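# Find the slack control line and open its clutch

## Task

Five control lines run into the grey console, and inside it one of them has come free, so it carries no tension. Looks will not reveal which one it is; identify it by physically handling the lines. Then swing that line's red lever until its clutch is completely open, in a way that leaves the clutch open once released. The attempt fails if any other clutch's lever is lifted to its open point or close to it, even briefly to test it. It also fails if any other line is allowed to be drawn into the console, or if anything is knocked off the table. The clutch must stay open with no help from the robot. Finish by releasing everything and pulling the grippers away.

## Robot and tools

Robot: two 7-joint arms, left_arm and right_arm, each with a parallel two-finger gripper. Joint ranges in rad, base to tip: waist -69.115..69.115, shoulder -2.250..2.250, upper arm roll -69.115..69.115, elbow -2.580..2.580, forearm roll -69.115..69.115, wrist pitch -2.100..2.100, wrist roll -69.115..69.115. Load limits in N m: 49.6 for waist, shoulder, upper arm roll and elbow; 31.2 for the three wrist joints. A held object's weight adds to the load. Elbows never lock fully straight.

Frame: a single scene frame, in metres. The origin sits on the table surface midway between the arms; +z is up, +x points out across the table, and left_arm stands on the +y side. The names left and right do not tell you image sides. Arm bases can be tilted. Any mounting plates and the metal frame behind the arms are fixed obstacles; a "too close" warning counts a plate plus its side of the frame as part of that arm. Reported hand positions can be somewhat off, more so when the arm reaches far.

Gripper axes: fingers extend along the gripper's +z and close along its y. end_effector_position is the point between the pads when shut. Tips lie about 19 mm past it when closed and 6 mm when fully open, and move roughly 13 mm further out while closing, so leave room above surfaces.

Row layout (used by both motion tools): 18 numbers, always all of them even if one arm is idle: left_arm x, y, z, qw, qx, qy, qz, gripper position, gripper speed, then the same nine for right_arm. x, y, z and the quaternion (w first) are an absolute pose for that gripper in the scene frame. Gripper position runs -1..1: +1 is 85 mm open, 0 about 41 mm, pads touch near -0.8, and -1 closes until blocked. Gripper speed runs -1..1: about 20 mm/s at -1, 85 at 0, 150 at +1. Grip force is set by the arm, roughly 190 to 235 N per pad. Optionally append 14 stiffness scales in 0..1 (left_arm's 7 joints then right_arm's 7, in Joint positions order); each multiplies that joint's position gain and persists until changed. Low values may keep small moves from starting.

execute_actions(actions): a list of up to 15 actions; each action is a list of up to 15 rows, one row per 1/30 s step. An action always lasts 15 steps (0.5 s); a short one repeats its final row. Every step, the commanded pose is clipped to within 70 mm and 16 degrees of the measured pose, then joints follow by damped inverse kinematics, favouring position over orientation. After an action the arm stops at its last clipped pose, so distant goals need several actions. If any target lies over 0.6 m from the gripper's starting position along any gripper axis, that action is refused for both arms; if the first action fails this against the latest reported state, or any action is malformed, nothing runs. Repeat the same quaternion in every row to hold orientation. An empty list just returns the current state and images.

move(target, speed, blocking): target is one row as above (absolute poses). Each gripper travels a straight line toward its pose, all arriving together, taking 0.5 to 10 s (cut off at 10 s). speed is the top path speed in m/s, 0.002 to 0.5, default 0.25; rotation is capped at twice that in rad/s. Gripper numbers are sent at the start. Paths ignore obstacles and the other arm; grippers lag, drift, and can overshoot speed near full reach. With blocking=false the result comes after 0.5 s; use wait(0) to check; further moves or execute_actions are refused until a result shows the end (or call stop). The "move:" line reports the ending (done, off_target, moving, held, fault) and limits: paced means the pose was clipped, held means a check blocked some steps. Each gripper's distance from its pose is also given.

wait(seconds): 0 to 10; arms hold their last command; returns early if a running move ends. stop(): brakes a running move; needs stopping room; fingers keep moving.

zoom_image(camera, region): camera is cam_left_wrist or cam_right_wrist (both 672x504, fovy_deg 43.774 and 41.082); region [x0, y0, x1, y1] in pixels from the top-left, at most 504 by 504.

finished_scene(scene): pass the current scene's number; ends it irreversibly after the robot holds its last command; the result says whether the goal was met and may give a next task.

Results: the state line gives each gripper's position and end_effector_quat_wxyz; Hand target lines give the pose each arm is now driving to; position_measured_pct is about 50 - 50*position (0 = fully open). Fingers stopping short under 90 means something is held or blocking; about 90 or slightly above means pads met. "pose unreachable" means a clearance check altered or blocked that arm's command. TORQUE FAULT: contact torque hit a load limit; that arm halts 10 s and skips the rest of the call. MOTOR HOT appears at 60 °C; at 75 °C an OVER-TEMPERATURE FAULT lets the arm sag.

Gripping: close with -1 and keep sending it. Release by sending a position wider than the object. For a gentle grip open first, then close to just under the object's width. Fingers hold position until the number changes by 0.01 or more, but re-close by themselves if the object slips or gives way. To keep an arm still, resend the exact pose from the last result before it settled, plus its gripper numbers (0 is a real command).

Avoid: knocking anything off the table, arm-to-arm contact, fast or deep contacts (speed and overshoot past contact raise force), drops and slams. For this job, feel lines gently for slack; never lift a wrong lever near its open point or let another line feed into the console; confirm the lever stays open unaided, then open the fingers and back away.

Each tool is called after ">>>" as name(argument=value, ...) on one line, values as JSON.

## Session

>>> execute_actions(actions=[])

Scene clock: 0.00 s.
left_arm: end_effector_position=(+0.6755, +0.1419, +0.1971) position_measured_pct=0.0 end_effector_quat_wxyz=(+0.210, +0.665, +0.712, -0.083) | right_arm: end_effector_position=(+0.5184, -0.3952, +0.2833) position_measured_pct=0.0 end_effector_quat_wxyz=(-0.138, -0.543, +0.821, -0.107)
Joint positions: left_arm=[-0.495  1.029  0.565  1.491 -0.347  0.434  0.099] | right_arm=[-0.163  0.816 -0.089  1.468  0.669  1.032  2.183]
Joint velocities: left_arm=[ 0.001 -0.     0.     0.001 -0.002  0.     0.   ] | right_arm=[-0.    -0.001  0.002 -0.001  0.    -0.001 -0.001]
Hand target (left_arm): +0.675, +0.142, +0.197; +0.210, +0.665, +0.712, -0.083
Hand target (right_arm): +0.518, -0.395, +0.283; -0.138, -0.543, +0.821, -0.107
Joint stiffness scale: left_arm=[1. 1. 1. 1. 1. 1. 1.] | right_arm=[1. 1. 1. 1. 1. 1. 1.]

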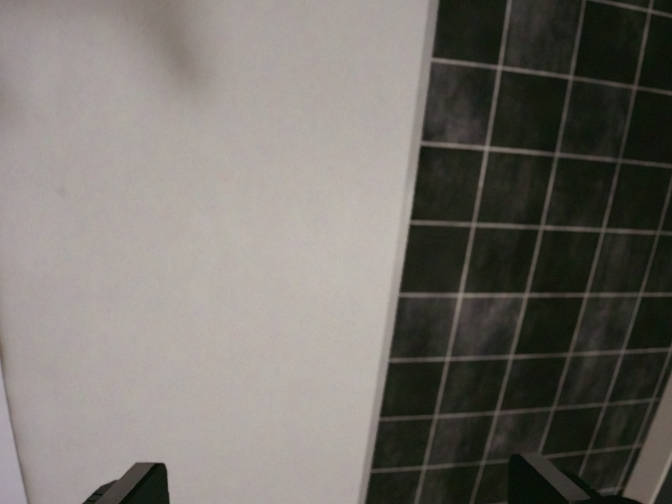

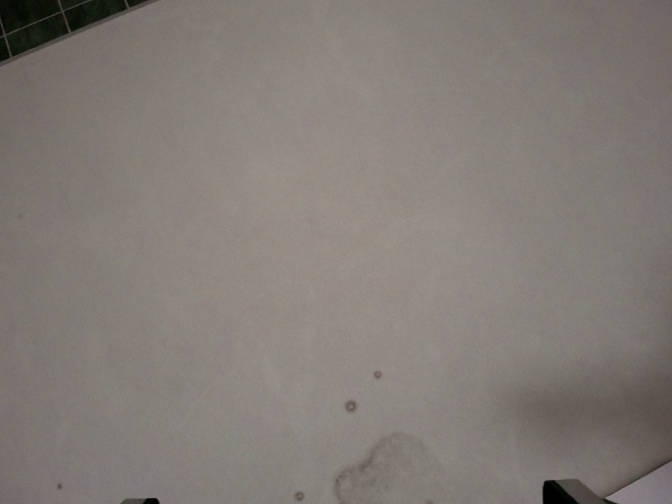

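>>> move(target=[0.45,-0.02,0.42,0,0.707,0.707,0,0.66,0.5,0.48,-0.40,0.25,-0.302,0.055,0.941,0.143,-0.85,0.5], speed=0.45)

Scene clock: 8.73 s.
left_arm: end_effector_position=(+0.4482, -0.0185, +0.4177) position_measured_pct=16.7 end_effector_quat_wxyz=(-0.002, +0.708, +0.706, -0.004) | right_arm: end_effector_position=(+0.4804, -0.4009, +0.2504) position_measured_pct=90.5 end_effector_quat_wxyz=(-0.301, +0.049, +0.942, +0.141)
Joint positions: left_arm=[ 0.288  0.462  0.368  1.794 -0.456  0.94   0.919] | right_arm=[ 0.128  1.15  -0.023  0.825 -0.034  1.655  1.661]
Joint velocities: left_arm=[ 0.012 -0.001 -0.01  -0.    -0.001  0.001 -0.   ] | right_arm=[ 0.001  0.001  0.    -0.001  0.    -0.     0.003]
Hand target (left_arm): +0.450, -0.018, +0.420; -0.001, +0.707, +0.707, +0.001
Hand target (right_arm): +0.480, -0.400, +0.251; -0.303, +0.054, +0.941, +0.143
Off the commanded pose (left_arm): 0.003 m, 1 deg.
Off the commanded pose (right_arm): 0.001 m, 1 deg.
Joint stiffness scale: left_arm=[1. 1. 1. 1. 1. 1. 1.] | right_arm=[1. 1. 1. 1. 1. 1. 1.]
move: done

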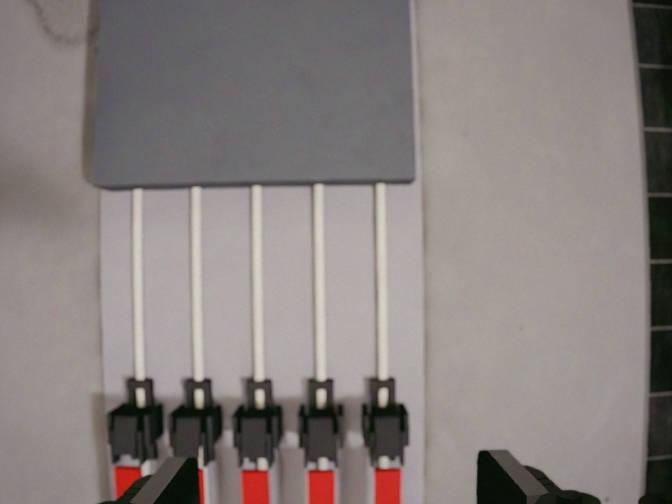

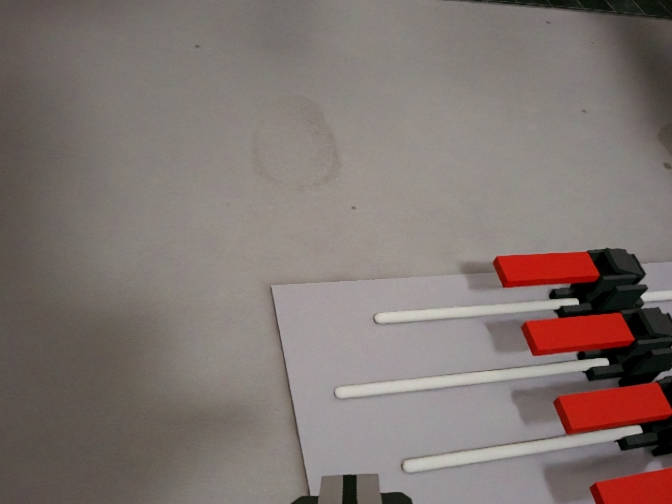

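>>> move(target=[0.432,0.012,0.042,0,0.707,0.707,0,0.25,0.5,0.40,-0.31,0.11,-0.3265,0.627,0.627,0.3265,-0.85,0.5], speed=0.45)

Scene clock: 17.40 s.
left_arm: end_effector_position=(+0.4303, +0.0138, +0.0432) position_measured_pct=37.7 end_effector_quat_wxyz=(-0.002, +0.712, +0.703, -0.001) | right_arm: end_effector_position=(+0.4019, -0.3108, +0.1115) position_measured_pct=90.5 end_effector_quat_wxyz=(-0.328, +0.626, +0.628, +0.327)
Joint positions: left_arm=[ 0.475  1.244 -0.207  1.835 -0.847  0.003  1.276] | right_arm=[ 0.49   1.273 -0.095  1.508 -0.801  0.938  1.293]
Joint velocities: left_arm=[-0.     0.005  0.     0.    -0.    -0.     0.   ] | right_arm=[ 0.009  0.002 -0.007  0.001  0.001 -0.006 -0.   ]
Hand target (left_arm): +0.431, +0.012, +0.042; -0.000, +0.707, +0.707, -0.001
Hand target (right_arm): +0.401, -0.310, +0.110; -0.327, +0.626, +0.627, +0.328
Off the commanded pose (left_arm): 0.003 m, 1 deg.
Off the commanded pose (right_arm): 0.003 m, 0 deg.
Joint stiffness scale: left_arm=[1. 1. 1. 1. 1. 1. 1.] | right_arm=[1. 1. 1. 1. 1. 1. 1.]
move: done

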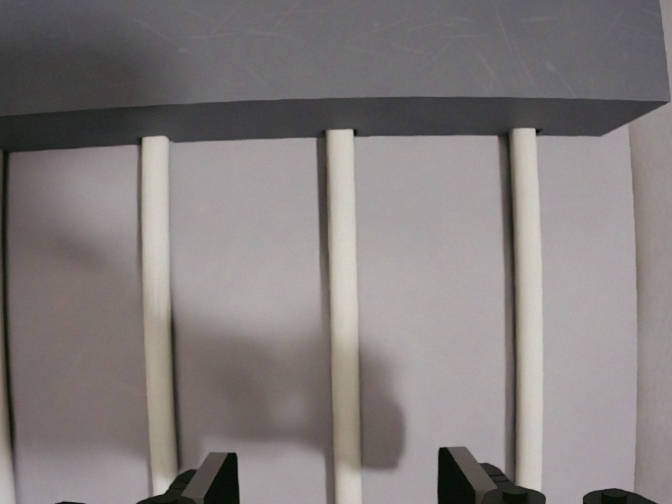

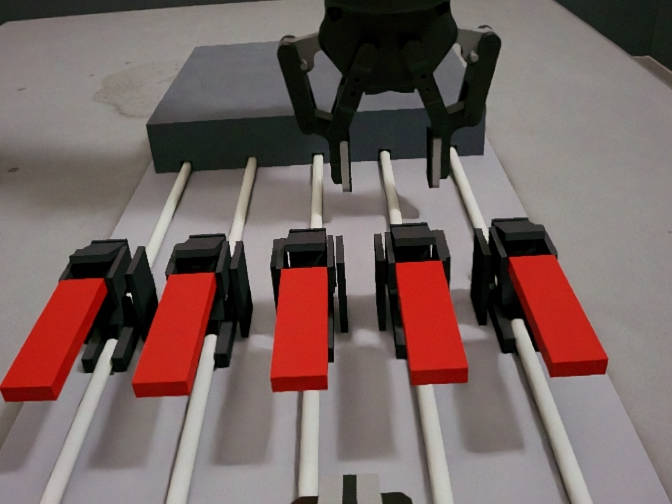

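>>> move(target=[0.4335,0.012,0.018,0,0.707,0.707,0,0.25,0.5,0.40,-0.31,0.11,-0.3265,0.627,0.627,0.3265,-0.85,0.5], speed=0.05)

>>> move(target=[0.468,0.012,0.019,0,0.707,0.707,0,0.25,0.5,0.40,-0.31,0.11,-0.3265,0.627,0.627,0.3265,-0.85,0.5], speed=0.06)

Scene clock: 26.03 s.
left_arm: end_effector_position=(+0.4327, +0.0134, +0.0193) position_measured_pct=37.7 end_effector_quat_wxyz=(-0.002, +0.712, +0.702, -0.000) | right_arm: end_effector_position=(+0.4009, -0.3107, +0.1107) position_measured_pct=90.5 end_effector_quat_wxyz=(-0.327, +0.627, +0.627, +0.326)
Joint positions: left_arm=[ 0.475  1.304 -0.22   1.788 -0.84  -0.017  1.277] | right_arm=[ 0.491  1.273 -0.097  1.512 -0.801  0.933  1.293]
Joint velocities: left_arm=[-0.     0.005 -0.001 -0.001  0.001  0.001  0.   ] | right_arm=[ 0.001 -0.002 -0.001  0.001  0.001 -0.     0.001]
Hand target (left_arm): +0.433, +0.012, +0.018; -0.000, +0.707, +0.707, -0.000
Hand target (right_arm): +0.400, -0.310, +0.110; -0.327, +0.627, +0.627, +0.327
Off the commanded pose (left_arm): 0.002 m, 1 deg.
Off the commanded pose (right_arm): 0.001 m, 0 deg.
Joint stiffness scale: left_arm=[1. 1. 1. 1. 1. 1. 1.] | right_arm=[1. 1. 1. 1. 1. 1. 1.]
move: done

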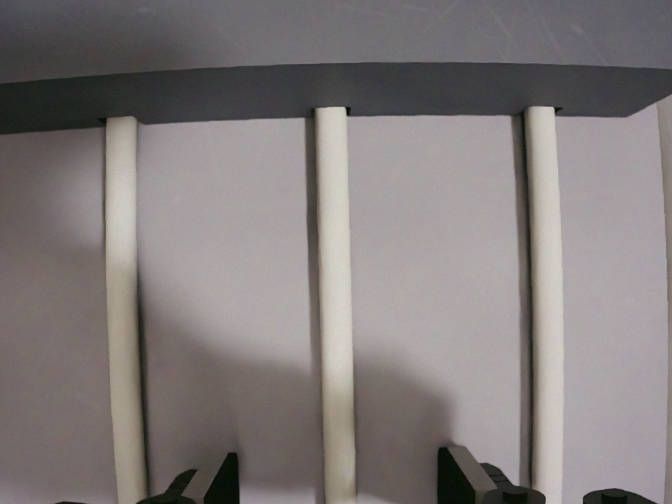

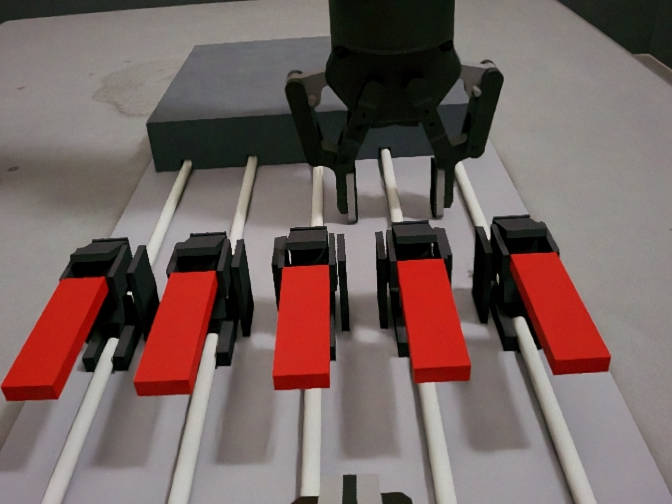

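Scene clock: 26.90 s.
left_arm: end_effector_position=(+0.4608, +0.0075, +0.0188) position_measured_pct=37.7 end_effector_quat_wxyz=(-0.002, +0.705, +0.710, -0.004) | right_arm: end_effector_position=(+0.4009, -0.3107, +0.1107) position_measured_pct=90.5 end_effector_quat_wxyz=(-0.327, +0.627, +0.627, +0.326)
Joint positions: left_arm=[ 0.378  1.293 -0.11   1.7   -0.859  0.109  1.24 ] | right_arm=[ 0.491  1.273 -0.097  1.512 -0.801  0.933  1.293]
Joint velocities: left_arm=[-0.019 -0.002  0.017 -0.003  0.     0.005 -0.01 ] | right_arm=[-0.    -0.     0.001  0.     0.    -0.001  0.001]
Hand target (left_arm): +0.468, +0.012, +0.019; +0.000, +0.707, +0.707, +0.000
Hand target (right_arm): +0.400, -0.310, +0.110; -0.327, +0.627, +0.627, +0.327
Off the commanded pose (left_arm): 0.008 m, 1 deg.
Off the commanded pose (right_arm): 0.001 m, 0 deg.
Joint stiffness scale: left_arm=[1. 1. 1. 1. 1. 1. 1.] | right_arm=[1. 1. 1. 1. 1. 1. 1.]
move: off_target (left_arm)

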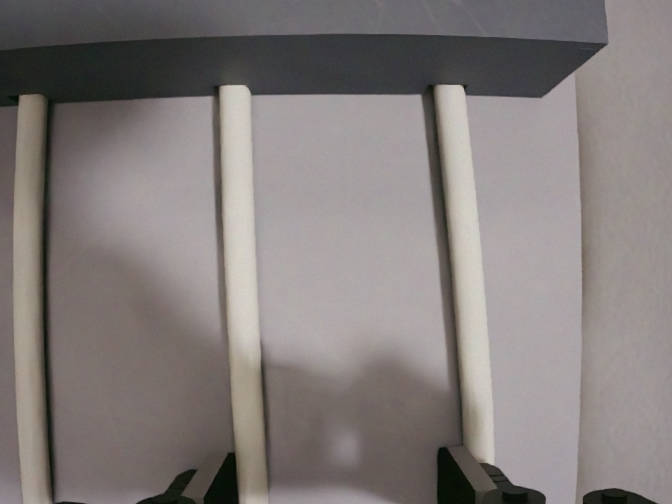

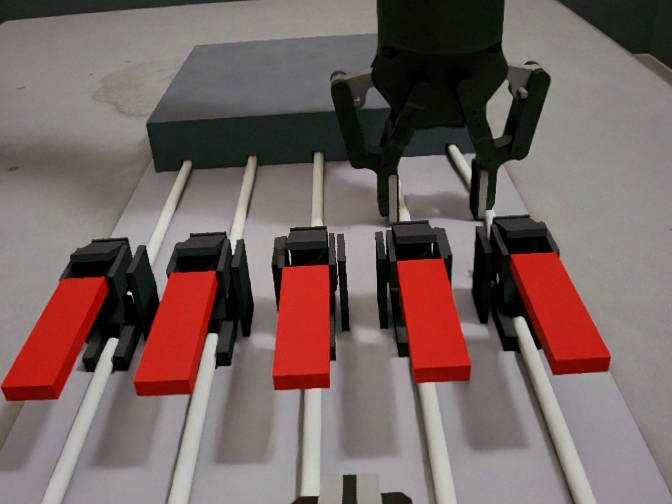

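>>> move(target=[0.395,0.012,0.019,0,0.707,0.707,0,0.25,0.5,0.40,-0.31,0.11,-0.3265,0.627,0.627,0.3265,-0.85,0.5], speed=0.07)

>>> move(target=[0.430,0.012,0.020,0,0.707,0.707,0,0.25,0.5,0.40,-0.31,0.11,-0.3265,0.627,0.627,0.3265,-0.85,0.5], speed=0.07)

Scene clock: 30.07 s.
left_arm: end_effector_position=(+0.3987, +0.0142, +0.0200) position_measured_pct=37.7 end_effector_quat_wxyz=(-0.000, +0.709, +0.705, +0.001) | right_arm: end_effector_position=(+0.4009, -0.3107, +0.1107) position_measured_pct=90.5 end_effector_quat_wxyz=(-0.327, +0.627, +0.627, +0.326)
Joint positions: left_arm=[ 0.589  1.332 -0.324  1.883 -0.756 -0.155  1.292] | right_arm=[ 0.491  1.273 -0.097  1.512 -0.801  0.933  1.293]
Joint velocities: left_arm=[ 0.011  0.002 -0.002 -0.     0.003  0.     0.   ] | right_arm=[-0.002 -0.002  0.    -0.002 -0.001  0.001 -0.001]
Hand target (left_arm): +0.395, +0.013, +0.019; -0.001, +0.707, +0.707, -0.000
Hand target (right_arm): +0.400, -0.310, +0.110; -0.327, +0.627, +0.627, +0.327
Off the commanded pose (left_arm): 0.004 m, 0 deg.
Off the commanded pose (right_arm): 0.001 m, 0 deg.
Joint stiffness scale: left_arm=[1. 1. 1. 1. 1. 1. 1.] | right_arm=[1. 1. 1. 1. 1. 1. 1.]
move: off_target (left_arm)

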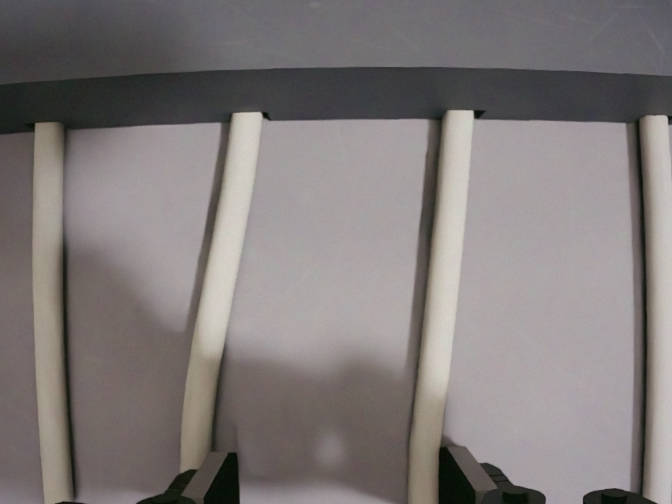

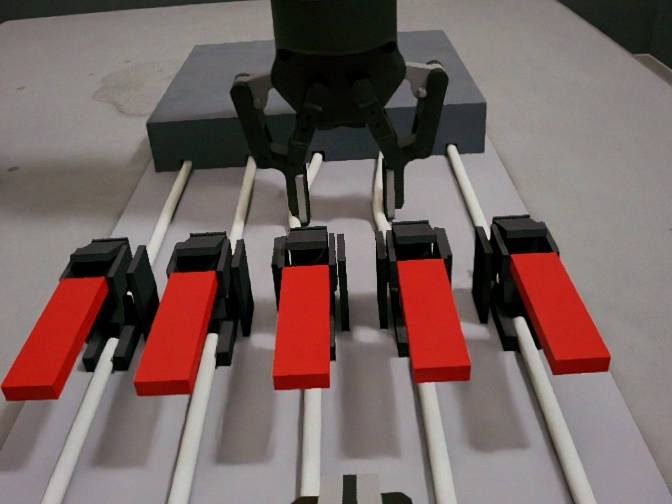

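Scene clock: 31.00 s.
left_arm: end_effector_position=(+0.4275, +0.0112, +0.0190) position_measured_pct=37.7 end_effector_quat_wxyz=(-0.000, +0.703, +0.711, -0.001) | right_arm: end_effector_position=(+0.4009, -0.3107, +0.1107) position_measured_pct=90.5 end_effector_quat_wxyz=(-0.327, +0.627, +0.627, +0.326)
Joint positions: left_arm=[ 0.495  1.309 -0.237  1.801 -0.81  -0.04   1.29 ] | right_arm=[ 0.491  1.273 -0.097  1.512 -0.801  0.933  1.293]
Joint velocities: left_arm=[-0.006 -0.001  0.001 -0.001 -0.003  0.001 -0.   ] | right_arm=[-0.002 -0.001  0.001  0.001  0.    -0.    -0.002]
Hand target (left_arm): +0.430, +0.012, +0.020; +0.000, +0.707, +0.707, +0.000
Hand target (right_arm): +0.400, -0.310, +0.110; -0.327, +0.627, +0.627, +0.327
Off the commanded pose (left_arm): 0.003 m, 1 deg.
Off the commanded pose (right_arm): 0.001 m, 0 deg.
Joint stiffness scale: left_arm=[1. 1. 1. 1. 1. 1. 1.] | right_arm=[1. 1. 1. 1. 1. 1. 1.]
move: done

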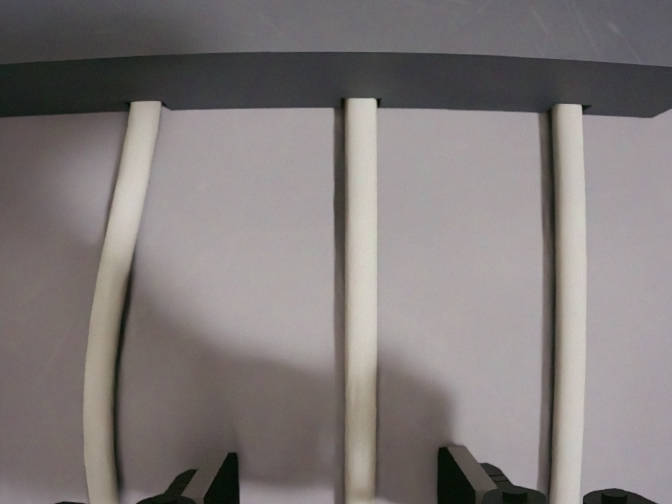

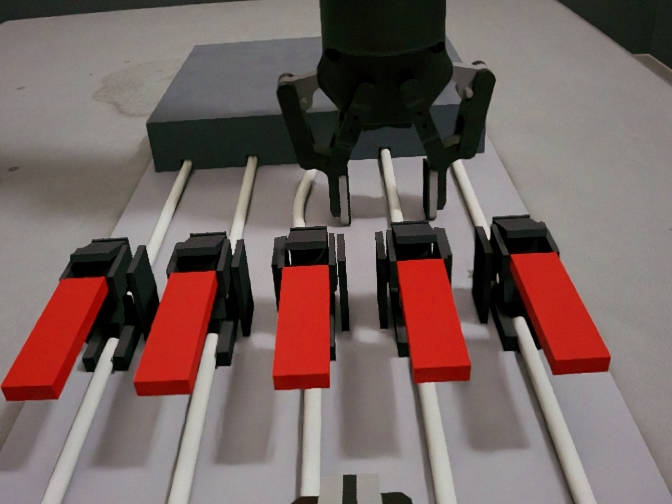

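>>> move(target=[0.40,0.26,0.34,0.25,0.661,0.661,-0.25,0.25,0.5,0.383,-0.248,0.060,-0.3265,0.627,0.627,0.3265,-0.85,0.5], speed=0.4)

Scene clock: 37.63 s.
left_arm: end_effector_position=(+0.4036, +0.2582, +0.3395) position_measured_pct=37.7 end_effector_quat_wxyz=(+0.255, +0.663, +0.659, -0.246) | right_arm: end_effector_position=(+0.3846, -0.2493, +0.0608) position_measured_pct=90.5 end_effector_quat_wxyz=(-0.327, +0.628, +0.626, +0.326)
Joint positions: left_arm=[-0.38   0.603 -0.526  1.969 -2.315 -1.209  1.693] | right_arm=[ 0.483  1.398 -0.204  1.548 -0.827  0.743  1.351]
Joint velocities: left_arm=[ 0.     0.    -0.01  -0.    -0.002 -0.005  0.   ] | right_arm=[ 0.001  0.    -0.002 -0.001 -0.001  0.001 -0.001]
Hand target (left_arm): +0.402, +0.259, +0.340; +0.252, +0.661, +0.661, -0.250
Hand target (right_arm): +0.383, -0.248, +0.060; -0.327, +0.627, +0.627, +0.327
Off the commanded pose (left_arm): 0.004 m, 1 deg.
Off the commanded pose (right_arm): 0.002 m, 0 deg.
Joint stiffness scale: left_arm=[1. 1. 1. 1. 1. 1. 1.] | right_arm=[1. 1. 1. 1. 1. 1. 1.]
move: off_target (left_arm); limits=paced

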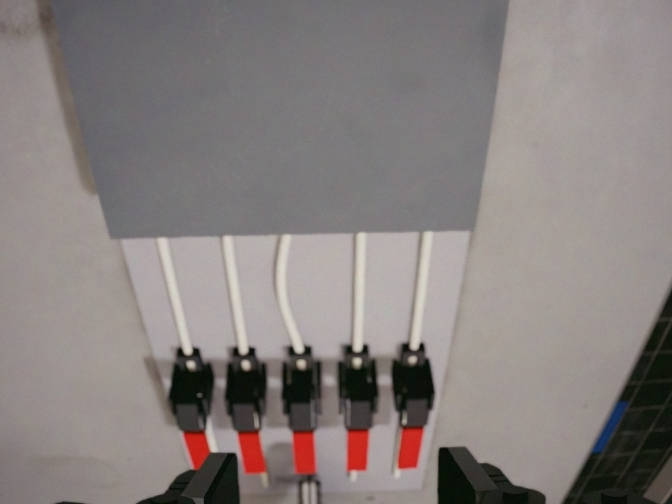

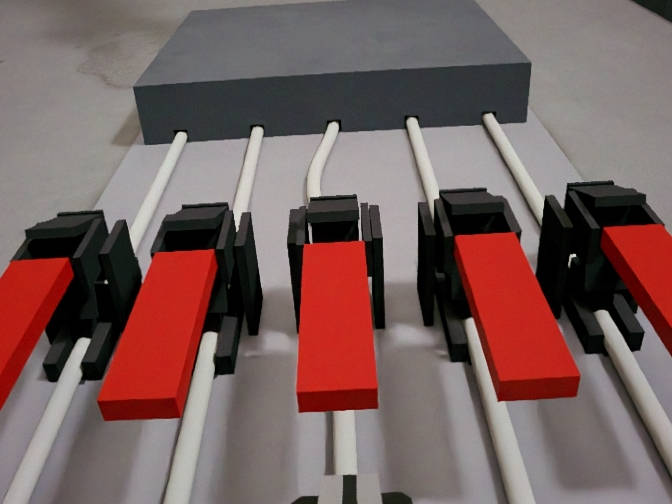

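>>> move(target=[0.4036,0.2582,0.3395,0.255,0.663,0.659,-0.246,0.25,0.5,0.381,-0.2065,0.039,-0.3265,0.627,0.627,0.3265,-0.85,0.5], speed=0.1)

Scene clock: 74.23 s.
left_arm: end_effector_position=(+0.4035, +0.2584, +0.3395) position_measured_pct=37.7 end_effector_quat_wxyz=(+0.255, +0.663, +0.660, -0.246) | right_arm: end_effector_position=(+0.3824, -0.2086, +0.0398) position_measured_pct=90.5 end_effector_quat_wxyz=(-0.326, +0.629, +0.626, +0.327)
Joint positions: left_arm=[-0.38   0.603 -0.526  1.969 -2.315 -1.21   1.693] | right_arm=[ 0.461  1.466 -0.272  1.551 -0.842  0.64   1.364]
Joint velocities: left_arm=[ 0.    -0.    -0.     0.001 -0.     0.    -0.   ] | right_arm=[ 0.     0.005 -0.003  0.    -0.    -0.002 -0.   ]
Hand target (left_arm): +0.404, +0.258, +0.340; +0.255, +0.663, +0.659, -0.246
Hand target (right_arm): +0.381, -0.207, +0.039; -0.327, +0.627, +0.627, +0.327
Off the commanded pose (left_arm): 0.000 m, 0 deg.
Off the commanded pose (right_arm): 0.003 m, 0 deg.
Joint stiffness scale: left_arm=[1. 1. 1. 1. 1. 1. 1.] | right_arm=[1. 1. 1. 1. 1. 1. 1.]
move: done

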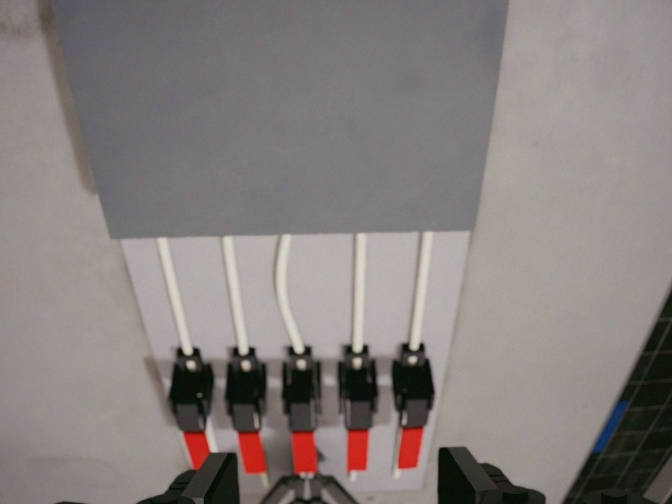

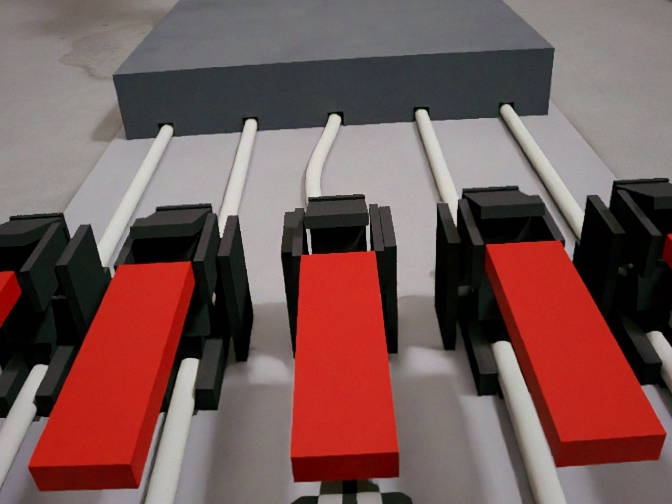

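>>> execute_actions(actions=[[[0.4036,0.2582,0.3395,0.255,0.663,0.659,-0.246,0.25,0.5,0.381,-0.2068,0.0391,-0.3265,0.627,0.627,0.3265,-0.85,0.5],[0.4036,0.2582,0.3395,0.255,0.663,0.659,-0.246,0.25,0.5,0.381,-0.2068,0.0395,-0.3265,0.627,0.627,0.3265,-0.85,0.5],[0.4036,0.2582,0.3395,0.255,0.663,0.659,-0.246,0.25,0.5,0.381,-0.2068,0.0402,-0.3265,0.627,0.627,0.3265,-0.85,0.5],[0.4036,0.2582,0.3395,0.255,0.663,0.659,-0.246,0.25,0.5,0.381,-0.2068,0.0411,-0.3265,0.627,0.627,0.3265,-0.85,0.5],[0.4036,0.2582,0.3395,0.255,0.663,0.659,-0.246,0.25,0.5,0.381,-0.2068,0.0423,-0.3265,0.627,0.627,0.3265,-0.85,0.5],[0.4036,0.2582,0.3395,0.255,0.663,0.659,-0.246,0.25,0.5,0.381,-0.2068,0.0438,-0.3265,0.627,0.627,0.3265,-0.85,0.5],[0.4036,0.2582,0.3395,0.255,0.663,0.659,-0.246,0.25,0.5,0.381,-0.2068,0.0455,-0.3265,0.627,0.627,0.3265,-0.85,0.5],[0.4036,0.2582,0.3395,0.255,0.663,0.659,-0.246,0.25,0.5,0.381,-0.2068,0.0475,-0.3265,0.627,0.627,0.3265,-0.85,0.5],[0.4036,0.2582,0.3395,0.255,0.663,0.659,-0.246,0.25,0.5,0.381,-0.2068,0.0497,-0.3265,0.627,0.627,0.3265,-0.85,0.5],[0.4036,0.2582,0.3395,0.255,0.663,0.659,-0.246,0.25,0.5,0.381,-0.2067,0.0523,-0.3265,0.627,0.627,0.3265,-0.85,0.5],[0.4036,0.2582,0.3395,0.255,0.663,0.659,-0.246,0.25,0.5,0.381,-0.2065,0.0550,-0.3265,0.627,0.627,0.3265,-0.85,0.5],[0.4036,0.2582,0.3395,0.255,0.663,0.659,-0.246,0.25,0.5,0.381,-0.2062,0.0581,-0.3265,0.627,0.627,0.3265,-0.85,0.5],[0.4036,0.2582,0.3395,0.255,0.663,0.659,-0.246,0.25,0.5,0.381,-0.2057,0.0612,-0.3265,0.627,0.627,0.3265,-0.85,0.5],[0.4036,0.2582,0.3395,0.255,0.663,0.659,-0.246,0.25,0.5,0.381,-0.2050,0.0643,-0.3265,0.627,0.627,0.3265,-0.85,0.5],[0.4036,0.2582,0.3395,0.255,0.663,0.659,-0.246,0.25,0.5,0.381,-0.2042,0.0674,-0.3265,0.627,0.627,0.3265,-0.85,0.5]],[[0.4036,0.2582,0.3395,0.255,0.663,0.659,-0.246,0.25,0.5,0.3809,-0.2033,0.0705,-0.3265,0.627,0.627,0.3265,-0.85,0.5],[0.4036,0.2582,0.3395,0.255,0.663,0.659,-0.246,0.25,0.5,0.3808,-0.2022,0.0736,-0.3265,0.627,0.627,0.3265,-0.85,0.5],[0.4036,0.2582,0.3395,0.255,0.663,0.659,-0.246,0.25,0.5,0.3807,-0.2010,0.0765,-0.3265,0.627,0.627,0.3265,-0.85,0.5],[0.4036,0.2582,0.3395,0.255,0.663,0.659,-0.246,0.25,0.5,0.3806,-0.1997,0.0795,-0.3265,0.627,0.627,0.3265,-0.85,0.5],[0.4036,0.2582,0.3395,0.255,0.663,0.659,-0.246,0.25,0.5,0.3805,-0.1983,0.0824,-0.3265,0.627,0.627,0.3265,-0.85,0.5],[0.4036,0.2582,0.3395,0.255,0.663,0.659,-0.246,0.25,0.5,0.3804,-0.1967,0.0852,-0.3265,0.627,0.627,0.3265,-0.85,0.5],[0.4036,0.2582,0.3395,0.255,0.663,0.659,-0.246,0.25,0.5,0.3803,-0.1951,0.0880,-0.3265,0.627,0.627,0.3265,-0.85,0.5],[0.4036,0.2582,0.3395,0.255,0.663,0.659,-0.246,0.25,0.5,0.3802,-0.1933,0.0907,-0.3265,0.627,0.627,0.3265,-0.85,0.5],[0.4036,0.2582,0.3395,0.255,0.663,0.659,-0.246,0.25,0.5,0.3801,-0.1914,0.0934,-0.3265,0.627,0.627,0.3265,-0.85,0.5],[0.4036,0.2582,0.3395,0.255,0.663,0.659,-0.246,0.25,0.5,0.38,-0.1894,0.0960,-0.3265,0.627,0.627,0.3265,-0.85,0.5],[0.4036,0.2582,0.3395,0.255,0.663,0.659,-0.246,0.25,0.5,0.3799,-0.1872,0.0985,-0.3265,0.627,0.627,0.3265,-0.85,0.5],[0.4036,0.2582,0.3395,0.255,0.663,0.659,-0.246,0.25,0.5,0.3798,-0.1850,0.1010,-0.3265,0.627,0.627,0.3265,-0.85,0.5],[0.4036,0.2582,0.3395,0.255,0.663,0.659,-0.246,0.25,0.5,0.3797,-0.1827,0.1033,-0.3265,0.627,0.627,0.3265,-0.85,0.5],[0.4036,0.2582,0.3395,0.255,0.663,0.659,-0.246,0.25,0.5,0.3796,-0.1803,0.1056,-0.3265,0.627,0.627,0.3265,-0.85,0.5],[0.4036,0.2582,0.3395,0.255,0.663,0.659,-0.246,0.25,0.5,0.3795,-0.1778,0.1078,-0.3265,0.627,0.627,0.3265,-0.85,0.5]],[[0.4036,0.2582,0.3395,0.255,0.663,0.659,-0.246,0.25,0.5,0.3794,-0.1751,0.1099,-0.3265,0.627,0.627,0.3265,-0.85,0.5],[0.4036,0.2582,0.3395,0.255,0.663,0.659,-0.246,0.25,0.5,0.3792,-0.1725,0.1119,-0.3265,0.627,0.627,0.3265,-0.85,0.5],[0.4036,0.2582,0.3395,0.255,0.663,0.659,-0.246,0.25,0.5,0.3791,-0.1697,0.1138,-0.3265,0.627,0.627,0.3265,-0.85,0.5],[0.4036,0.2582,0.3395,0.255,0.663,0.659,-0.246,0.25,0.5,0.3789,-0.1668,0.1156,-0.3265,0.627,0.627,0.3265,-0.85,0.5],[0.4036,0.2582,0.3395,0.255,0.663,0.659,-0.246,0.25,0.5,0.3788,-0.1639,0.1172,-0.3265,0.627,0.627,0.3265,-0.85,0.5],[0.4036,0.2582,0.3395,0.255,0.663,0.659,-0.246,0.25,0.5,0.3786,-0.1609,0.1188,-0.3265,0.627,0.627,0.3265,-0.85,0.5],[0.4036,0.2582,0.3395,0.255,0.663,0.659,-0.246,0.25,0.5,0.3785,-0.1578,0.1203,-0.3265,0.627,0.627,0.3265,-0.85,0.5],[0.4036,0.2582,0.3395,0.255,0.663,0.659,-0.246,0.25,0.5,0.3783,-0.1547,0.1217,-0.3265,0.627,0.627,0.3265,-0.85,0.5],[0.4036,0.2582,0.3395,0.255,0.663,0.659,-0.246,0.25,0.5,0.3782,-0.1515,0.1230,-0.3265,0.627,0.627,0.3265,-0.85,0.5],[0.4036,0.2582,0.3395,0.255,0.663,0.659,-0.246,0.25,0.5,0.378,-0.1483,0.1241,-0.3265,0.627,0.627,0.3265,-0.85,0.5],[0.4036,0.2582,0.3395,0.255,0.663,0.659,-0.246,0.25,0.5,0.3778,-0.1450,0.1251,-0.3265,0.627,0.627,0.3265,-0.85,0.5],[0.4036,0.2582,0.3395,0.255,0.663,0.659,-0.246,0.25,0.5,0.3776,-0.1417,0.1260,-0.3265,0.627,0.627,0.3265,-0.85,0.5],[0.4036,0.2582,0.3395,0.255,0.663,0.659,-0.246,0.25,0.5,0.3774,-0.1384,0.1268,-0.3265,0.627,0.627,0.3265,-0.85,0.5],[0.4036,0.2582,0.3395,0.255,0.663,0.659,-0.246,0.25,0.5,0.3772,-0.1350,0.1275,-0.3265,0.627,0.627,0.3265,-0.85,0.5],[0.4036,0.2582,0.3395,0.255,0.663,0.659,-0.246,0.25,0.5,0.377,-0.1316,0.1280,-0.3265,0.627,0.627,0.3265,-0.85,0.5]],[[0.4036,0.2582,0.3395,0.255,0.663,0.659,-0.246,0.25,0.5,0.377,-0.1282,0.1285,-0.3265,0.627,0.627,0.3265,-0.85,0.5],[0.4036,0.2582,0.3395,0.255,0.663,0.659,-0.246,0.25,0.5,0.377,-0.1247,0.1288,-0.3265,0.627,0.627,0.3265,-0.85,0.5],[0.4036,0.2582,0.3395,0.255,0.663,0.659,-0.246,0.25,0.5,0.377,-0.1213,0.1289,-0.3265,0.627,0.627,0.3265,-0.85,0.5],[0.4036,0.2582,0.3395,0.255,0.663,0.659,-0.246,0.25,0.5,0.377,-0.1178,0.1290,-0.3265,0.627,0.627,0.3265,-0.85,0.5],[0.4036,0.2582,0.3395,0.255,0.663,0.659,-0.246,0.25,0.5,0.377,-0.1144,0.1289,-0.3265,0.627,0.627,0.3265,-0.85,0.5],[0.4036,0.2582,0.3395,0.255,0.663,0.659,-0.246,0.25,0.5,0.377,-0.1109,0.1287,-0.3265,0.627,0.627,0.3265,-0.85,0.5],[0.4036,0.2582,0.3395,0.255,0.663,0.659,-0.246,0.25,0.5,0.377,-0.1075,0.1284,-0.3265,0.627,0.627,0.3265,-0.85,0.5],[0.4036,0.2582,0.3395,0.255,0.663,0.659,-0.246,0.25,0.5,0.377,-0.1040,0.1280,-0.3265,0.627,0.627,0.3265,-0.85,0.5],[0.4036,0.2582,0.3395,0.255,0.663,0.659,-0.246,0.25,0.5,0.377,-0.1006,0.1274,-0.3265,0.627,0.627,0.3265,-0.85,0.5],[0.4036,0.2582,0.3395,0.255,0.663,0.659,-0.246,0.25,0.5,0.377,-0.0973,0.1267,-0.3265,0.627,0.627,0.3265,-0.85,0.5],[0.4036,0.2582,0.3395,0.255,0.663,0.659,-0.246,0.25,0.5,0.377,-0.0939,0.1259,-0.3265,0.627,0.627,0.3265,-0.85,0.5],[0.4036,0.2582,0.3395,0.255,0.663,0.659,-0.246,0.25,0.5,0.377,-0.0906,0.1250,-0.3265,0.627,0.627,0.3265,-0.85,0.5],[0.4036,0.2582,0.3395,0.255,0.663,0.659,-0.246,0.25,0.5,0.377,-0.0873,0.1240,-0.3265,0.627,0.627,0.3265,-0.85,0.5],[0.4036,0.2582,0.3395,0.255,0.663,0.659,-0.246,0.25,0.5,0.377,-0.0841,0.1228,-0.3265,0.627,0.627,0.3265,-0.85,0.5],[0.4036,0.2582,0.3395,0.255,0.663,0.659,-0.246,0.25,0.5,0.377,-0.0809,0.1216,-0.3265,0.627,0.627,0.3265,-0.85,0.5]],[[0.4036,0.2582,0.3395,0.255,0.663,0.659,-0.246,0.25,0.5,0.377,-0.0778,0.1202,-0.3265,0.627,0.627,0.3265,-0.85,0.5],[0.4036,0.2582,0.3395,0.255,0.663,0.659,-0.246,0.25,0.5,0.377,-0.0748,0.1187,-0.3265,0.627,0.627,0.3265,-0.85,0.5],[0.4036,0.2582,0.3395,0.255,0.663,0.659,-0.246,0.25,0.5,0.377,-0.0718,0.1171,-0.3265,0.627,0.627,0.3265,-0.85,0.5],[0.4036,0.2582,0.3395,0.255,0.663,0.659,-0.246,0.25,0.5,0.377,-0.0689,0.1154,-0.3265,0.627,0.627,0.3265,-0.85,0.5],[0.4036,0.2582,0.3395,0.255,0.663,0.659,-0.246,0.25,0.5,0.377,-0.0660,0.1136,-0.3265,0.627,0.627,0.3265,-0.85,0.5],[0.4036,0.2582,0.3395,0.255,0.663,0.659,-0.246,0.25,0.5,0.377,-0.0633,0.1116,-0.3265,0.627,0.627,0.3265,-0.85,0.5],[0.4036,0.2582,0.3395,0.255,0.663,0.659,-0.246,0.25,0.5,0.377,-0.0606,0.1096,-0.3265,0.627,0.627,0.3265,-0.85,0.5],[0.4036,0.2582,0.3395,0.255,0.663,0.659,-0.246,0.25,0.5,0.377,-0.0580,0.1075,-0.3265,0.627,0.627,0.3265,-0.85,0.5],[0.4036,0.2582,0.3395,0.255,0.663,0.659,-0.246,0.25,0.5,0.377,-0.0555,0.1054,-0.3265,0.627,0.627,0.3265,-0.85,0.5],[0.4036,0.2582,0.3395,0.255,0.663,0.659,-0.246,0.25,0.5,0.377,-0.0531,0.1031,-0.3265,0.627,0.627,0.3265,-0.85,0.5],[0.4036,0.2582,0.3395,0.255,0.663,0.659,-0.246,0.25,0.5,0.377,-0.0507,0.1007,-0.3265,0.627,0.627,0.3265,-0.85,0.5],[0.4036,0.2582,0.3395,0.255,0.663,0.659,-0.246,0.25,0.5,0.377,-0.0485,0.0983,-0.3265,0.627,0.627,0.3265,-0.85,0.5],[0.4036,0.2582,0.3395,0.255,0.663,0.659,-0.246,0.25,0.5,0.377,-0.0464,0.0957,-0.3265,0.627,0.627,0.3265,-0.85,0.5],[0.4036,0.2582,0.3395,0.255,0.663,0.659,-0.246,0.25,0.5,0.377,-0.0444,0.0931,-0.3265,0.627,0.627,0.3265,-0.85,0.5],[0.4036,0.2582,0.3395,0.255,0.663,0.659,-0.246,0.25,0.5,0.377,-0.0425,0.0905,-0.3265,0.627,0.627,0.3265,-0.85,0.5]],[[0.4036,0.2582,0.3395,0.255,0.663,0.659,-0.246,0.25,0.5,0.377,-0.0408,0.0877,-0.3265,0.627,0.627,0.3265,-0.85,0.5],[0.4036,0.2582,0.3395,0.255,0.663,0.659,-0.246,0.25,0.5,0.377,-0.0391,0.0849,-0.3265,0.627,0.627,0.3265,-0.85,0.5],[0.4036,0.2582,0.3395,0.255,0.663,0.659,-0.246,0.25,0.5,0.377,-0.0376,0.0821,-0.3265,0.627,0.627,0.3265,-0.85,0.5],[0.4036,0.2582,0.3395,0.255,0.663,0.659,-0.246,0.25,0.5,0.377,-0.0362,0.0793,-0.3265,0.627,0.627,0.3265,-0.85,0.5],[0.4036,0.2582,0.3395,0.255,0.663,0.659,-0.246,0.25,0.5,0.377,-0.0351,0.0767,-0.3265,0.627,0.627,0.3265,-0.85,0.5],[0.4036,0.2582,0.3395,0.255,0.663,0.659,-0.246,0.25,0.5,0.377,-0.0341,0.0743,-0.3265,0.627,0.627,0.3265,-0.85,0.5],[0.4036,0.2582,0.3395,0.255,0.663,0.659,-0.246,0.25,0.5,0.377,-0.0333,0.0721,-0.3265,0.627,0.627,0.3265,-0.85,0.5],[0.4036,0.2582,0.3395,0.255,0.663,0.659,-0.246,0.25,0.5,0.377,-0.0327,0.0701,-0.3265,0.627,0.627,0.3265,-0.85,0.5],[0.4036,0.2582,0.3395,0.255,0.663,0.659,-0.246,0.25,0.5,0.377,-0.0322,0.0683,-0.3265,0.627,0.627,0.3265,-0.85,0.5],[0.4036,0.2582,0.3395,0.255,0.663,0.659,-0.246,0.25,0.5,0.377,-0.0318,0.0668,-0.3265,0.627,0.627,0.3265,-0.85,0.5],[0.4036,0.2582,0.3395,0.255,0.663,0.659,-0.246,0.25,0.5,0.377,-0.0314,0.0655,-0.3265,0.627,0.627,0.3265,-0.85,0.5],[0.4036,0.2582,0.3395,0.255,0.663,0.659,-0.246,0.25,0.5,0.377,-0.0312,0.0645,-0.3265,0.627,0.627,0.3265,-0.85,0.5],[0.4036,0.2582,0.3395,0.255,0.663,0.659,-0.246,0.25,0.5,0.377,-0.0311,0.0637,-0.3265,0.627,0.627,0.3265,-0.85,0.5],[0.4036,0.2582,0.3395,0.255,0.663,0.659,-0.246,0.25,0.5,0.377,-0.0310,0.0632,-0.3265,0.627,0.627,0.3265,-0.85,0.5],[0.4036,0.2582,0.3395,0.255,0.663,0.659,-0.246,0.25,0.5,0.377,-0.0309,0.0630,-0.3265,0.627,0.627,0.3265,-0.85,0.5]]])

>>> wait(seconds=0.4)

Scene clock: 116.77 s.
left_arm: end_effector_position=(+0.4035, +0.2584, +0.3395) position_measured_pct=37.7 end_effector_quat_wxyz=(+0.255, +0.663, +0.660, -0.246) | right_arm: end_effector_position=(+0.3801, -0.0332, +0.0690) position_measured_pct=90.5 end_effector_quat_wxyz=(-0.328, +0.632, +0.622, +0.327)
Joint positions: left_arm=[-0.38   0.603 -0.526  1.969 -2.315 -1.21   1.693] | right_arm=[ 0.336  1.575 -0.627  1.697 -0.971  0.178  1.397]
Joint velocities: left_arm=[-0.001  0.     0.001 -0.002  0.001  0.001 -0.   ] | right_arm=[-0.008  0.029 -0.001 -0.038  0.008  0.056  0.005]
Hand target (left_arm): +0.404, +0.258, +0.340; +0.255, +0.663, +0.659, -0.246
Hand target (right_arm): +0.377, -0.031, +0.063; -0.327, +0.627, +0.627, +0.327
Off the commanded pose (left_arm): 0.000 m, 0 deg.
Off the commanded pose (right_arm): 0.007 m, 1 deg.
Joint stiffness scale: left_arm=[1. 1. 1. 1. 1. 1. 1.] | right_arm=[1. 1. 1. 1. 1. 1. 1.]

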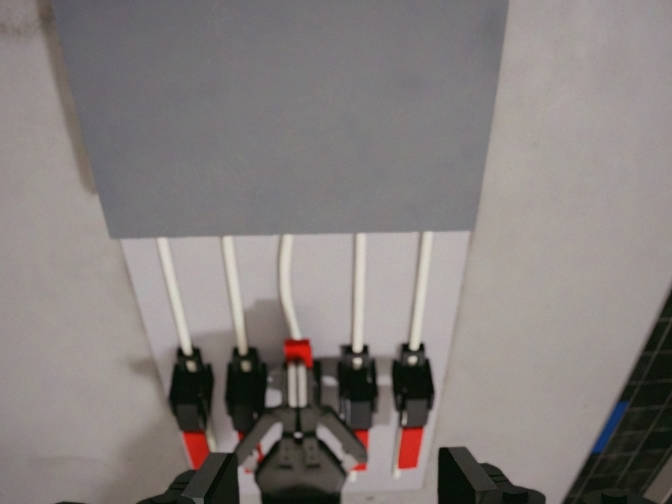

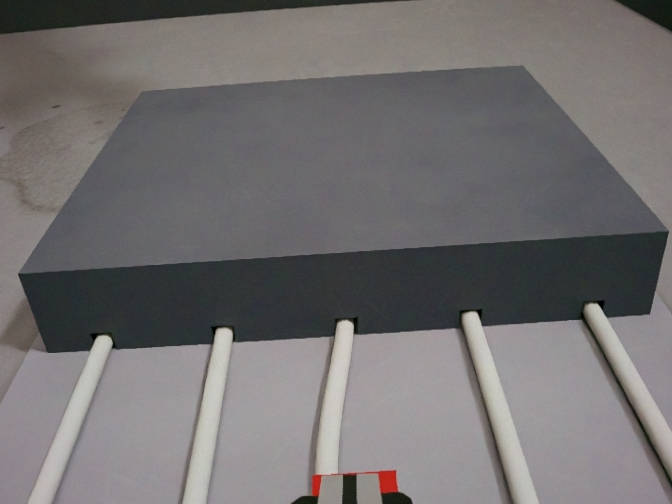

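Scene clock: 117.17 s.
left_arm: end_effector_position=(+0.4035, +0.2584, +0.3395) position_measured_pct=37.7 end_effector_quat_wxyz=(+0.255, +0.663, +0.660, -0.246) | right_arm: end_effector_position=(+0.3802, -0.0321, +0.0691) position_measured_pct=90.5 end_effector_quat_wxyz=(-0.329, +0.631, +0.621, +0.328)
Joint positions: left_arm=[-0.38   0.603 -0.526  1.969 -2.315 -1.21   1.693] | right_arm=[ 0.336  1.577 -0.627  1.694 -0.971  0.182  1.397]
Joint velocities: left_arm=[ 0.002 -0.     0.     0.001  0.    -0.003 -0.   ] | right_arm=[-0.001 -0.002  0.    -0.001 -0.    -0.    -0.001]
Hand target (left_arm): +0.404, +0.258, +0.340; +0.255, +0.663, +0.659, -0.246
Hand target (right_arm): +0.377, -0.031, +0.063; -0.327, +0.627, +0.627, +0.327
Off the commanded pose (left_arm): 0.000 m, 0 deg.
Off the commanded pose (right_arm): 0.007 m, 1 deg.
Joint stiffness scale: left_arm=[1. 1. 1. 1. 1. 1. 1.] | right_arm=[1. 1. 1. 1. 1. 1. 1.]
wait: 0.40 s; at rest by 0.17 s

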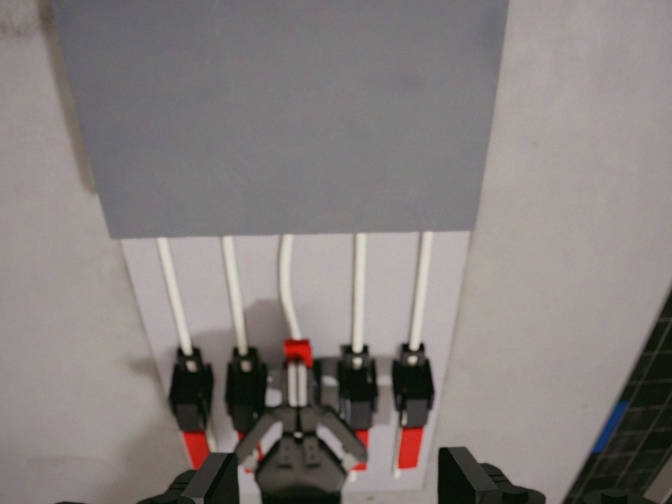

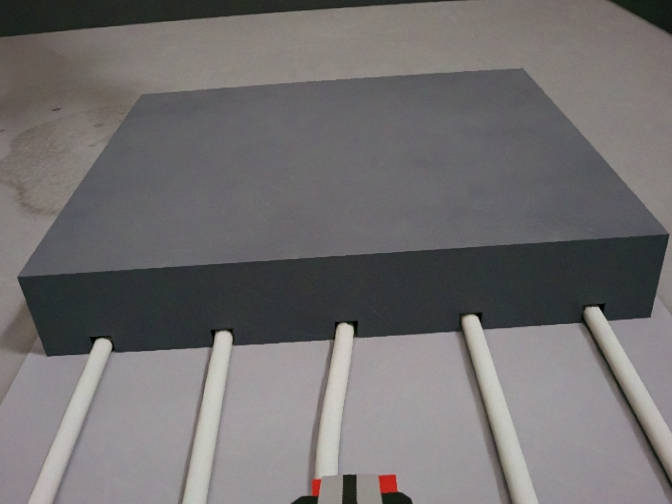

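The lever is at its stop, the same height as in scene 1 (z≈0.069). I'll retreat now.

>>> move(target=[0.4036,0.2582,0.3395,0.255,0.663,0.659,-0.246,0.25,0.5,0.380,-0.20,0.26,-0.3265,0.627,0.627,0.3265,-0.85,0.5], speed=0.3)

Scene clock: 121.07 s.
left_arm: end_effector_position=(+0.4035, +0.2584, +0.3395) position_measured_pct=37.7 end_effector_quat_wxyz=(+0.255, +0.663, +0.660, -0.246) | right_arm: end_effector_position=(+0.3792, -0.1993, +0.2586) position_measured_pct=90.5 end_effector_quat_wxyz=(-0.326, +0.626, +0.628, +0.327)
Joint positions: left_arm=[-0.38   0.603 -0.526  1.969 -2.315 -1.21   1.693] | right_arm=[ 0.485  0.955 -0.409  1.956 -0.831  0.628  1.15 ]
Joint velocities: left_arm=[ 0.001 -0.     0.     0.001  0.    -0.     0.   ] | right_arm=[ 0.001 -0.007  0.005 -0.     0.001  0.003 -0.001]
Hand target (left_arm): +0.404, +0.258, +0.340; +0.255, +0.663, +0.659, -0.246
Hand target (right_arm): +0.379, -0.200, +0.260; -0.327, +0.627, +0.628, +0.326
Off the commanded pose (left_arm): 0.000 m, 0 deg.
Off the commanded pose (right_arm): 0.002 m, 0 deg.
Joint stiffness scale: left_arm=[1. 1. 1. 1. 1. 1. 1.] | right_arm=[1. 1. 1. 1. 1. 1. 1.]
move: done

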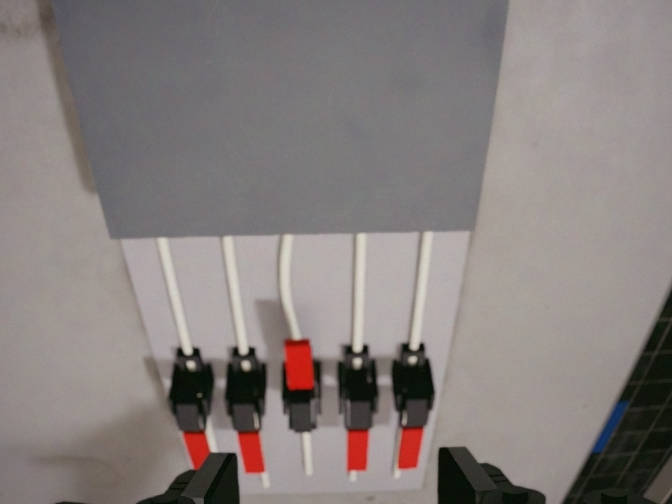

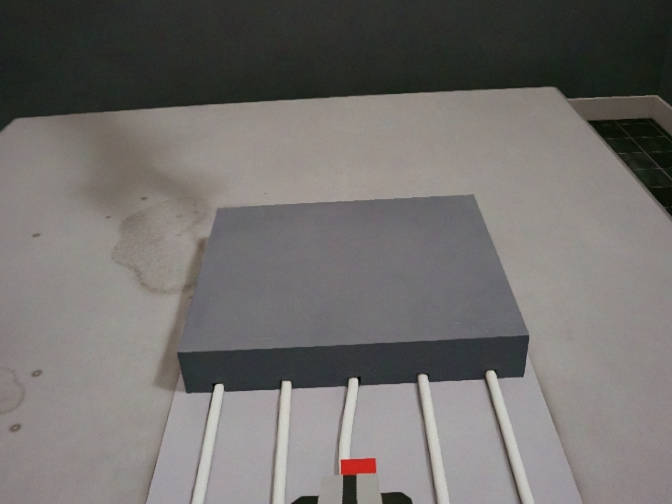

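>>> finished_scene(scene=2)

The scene is finished: the task was done.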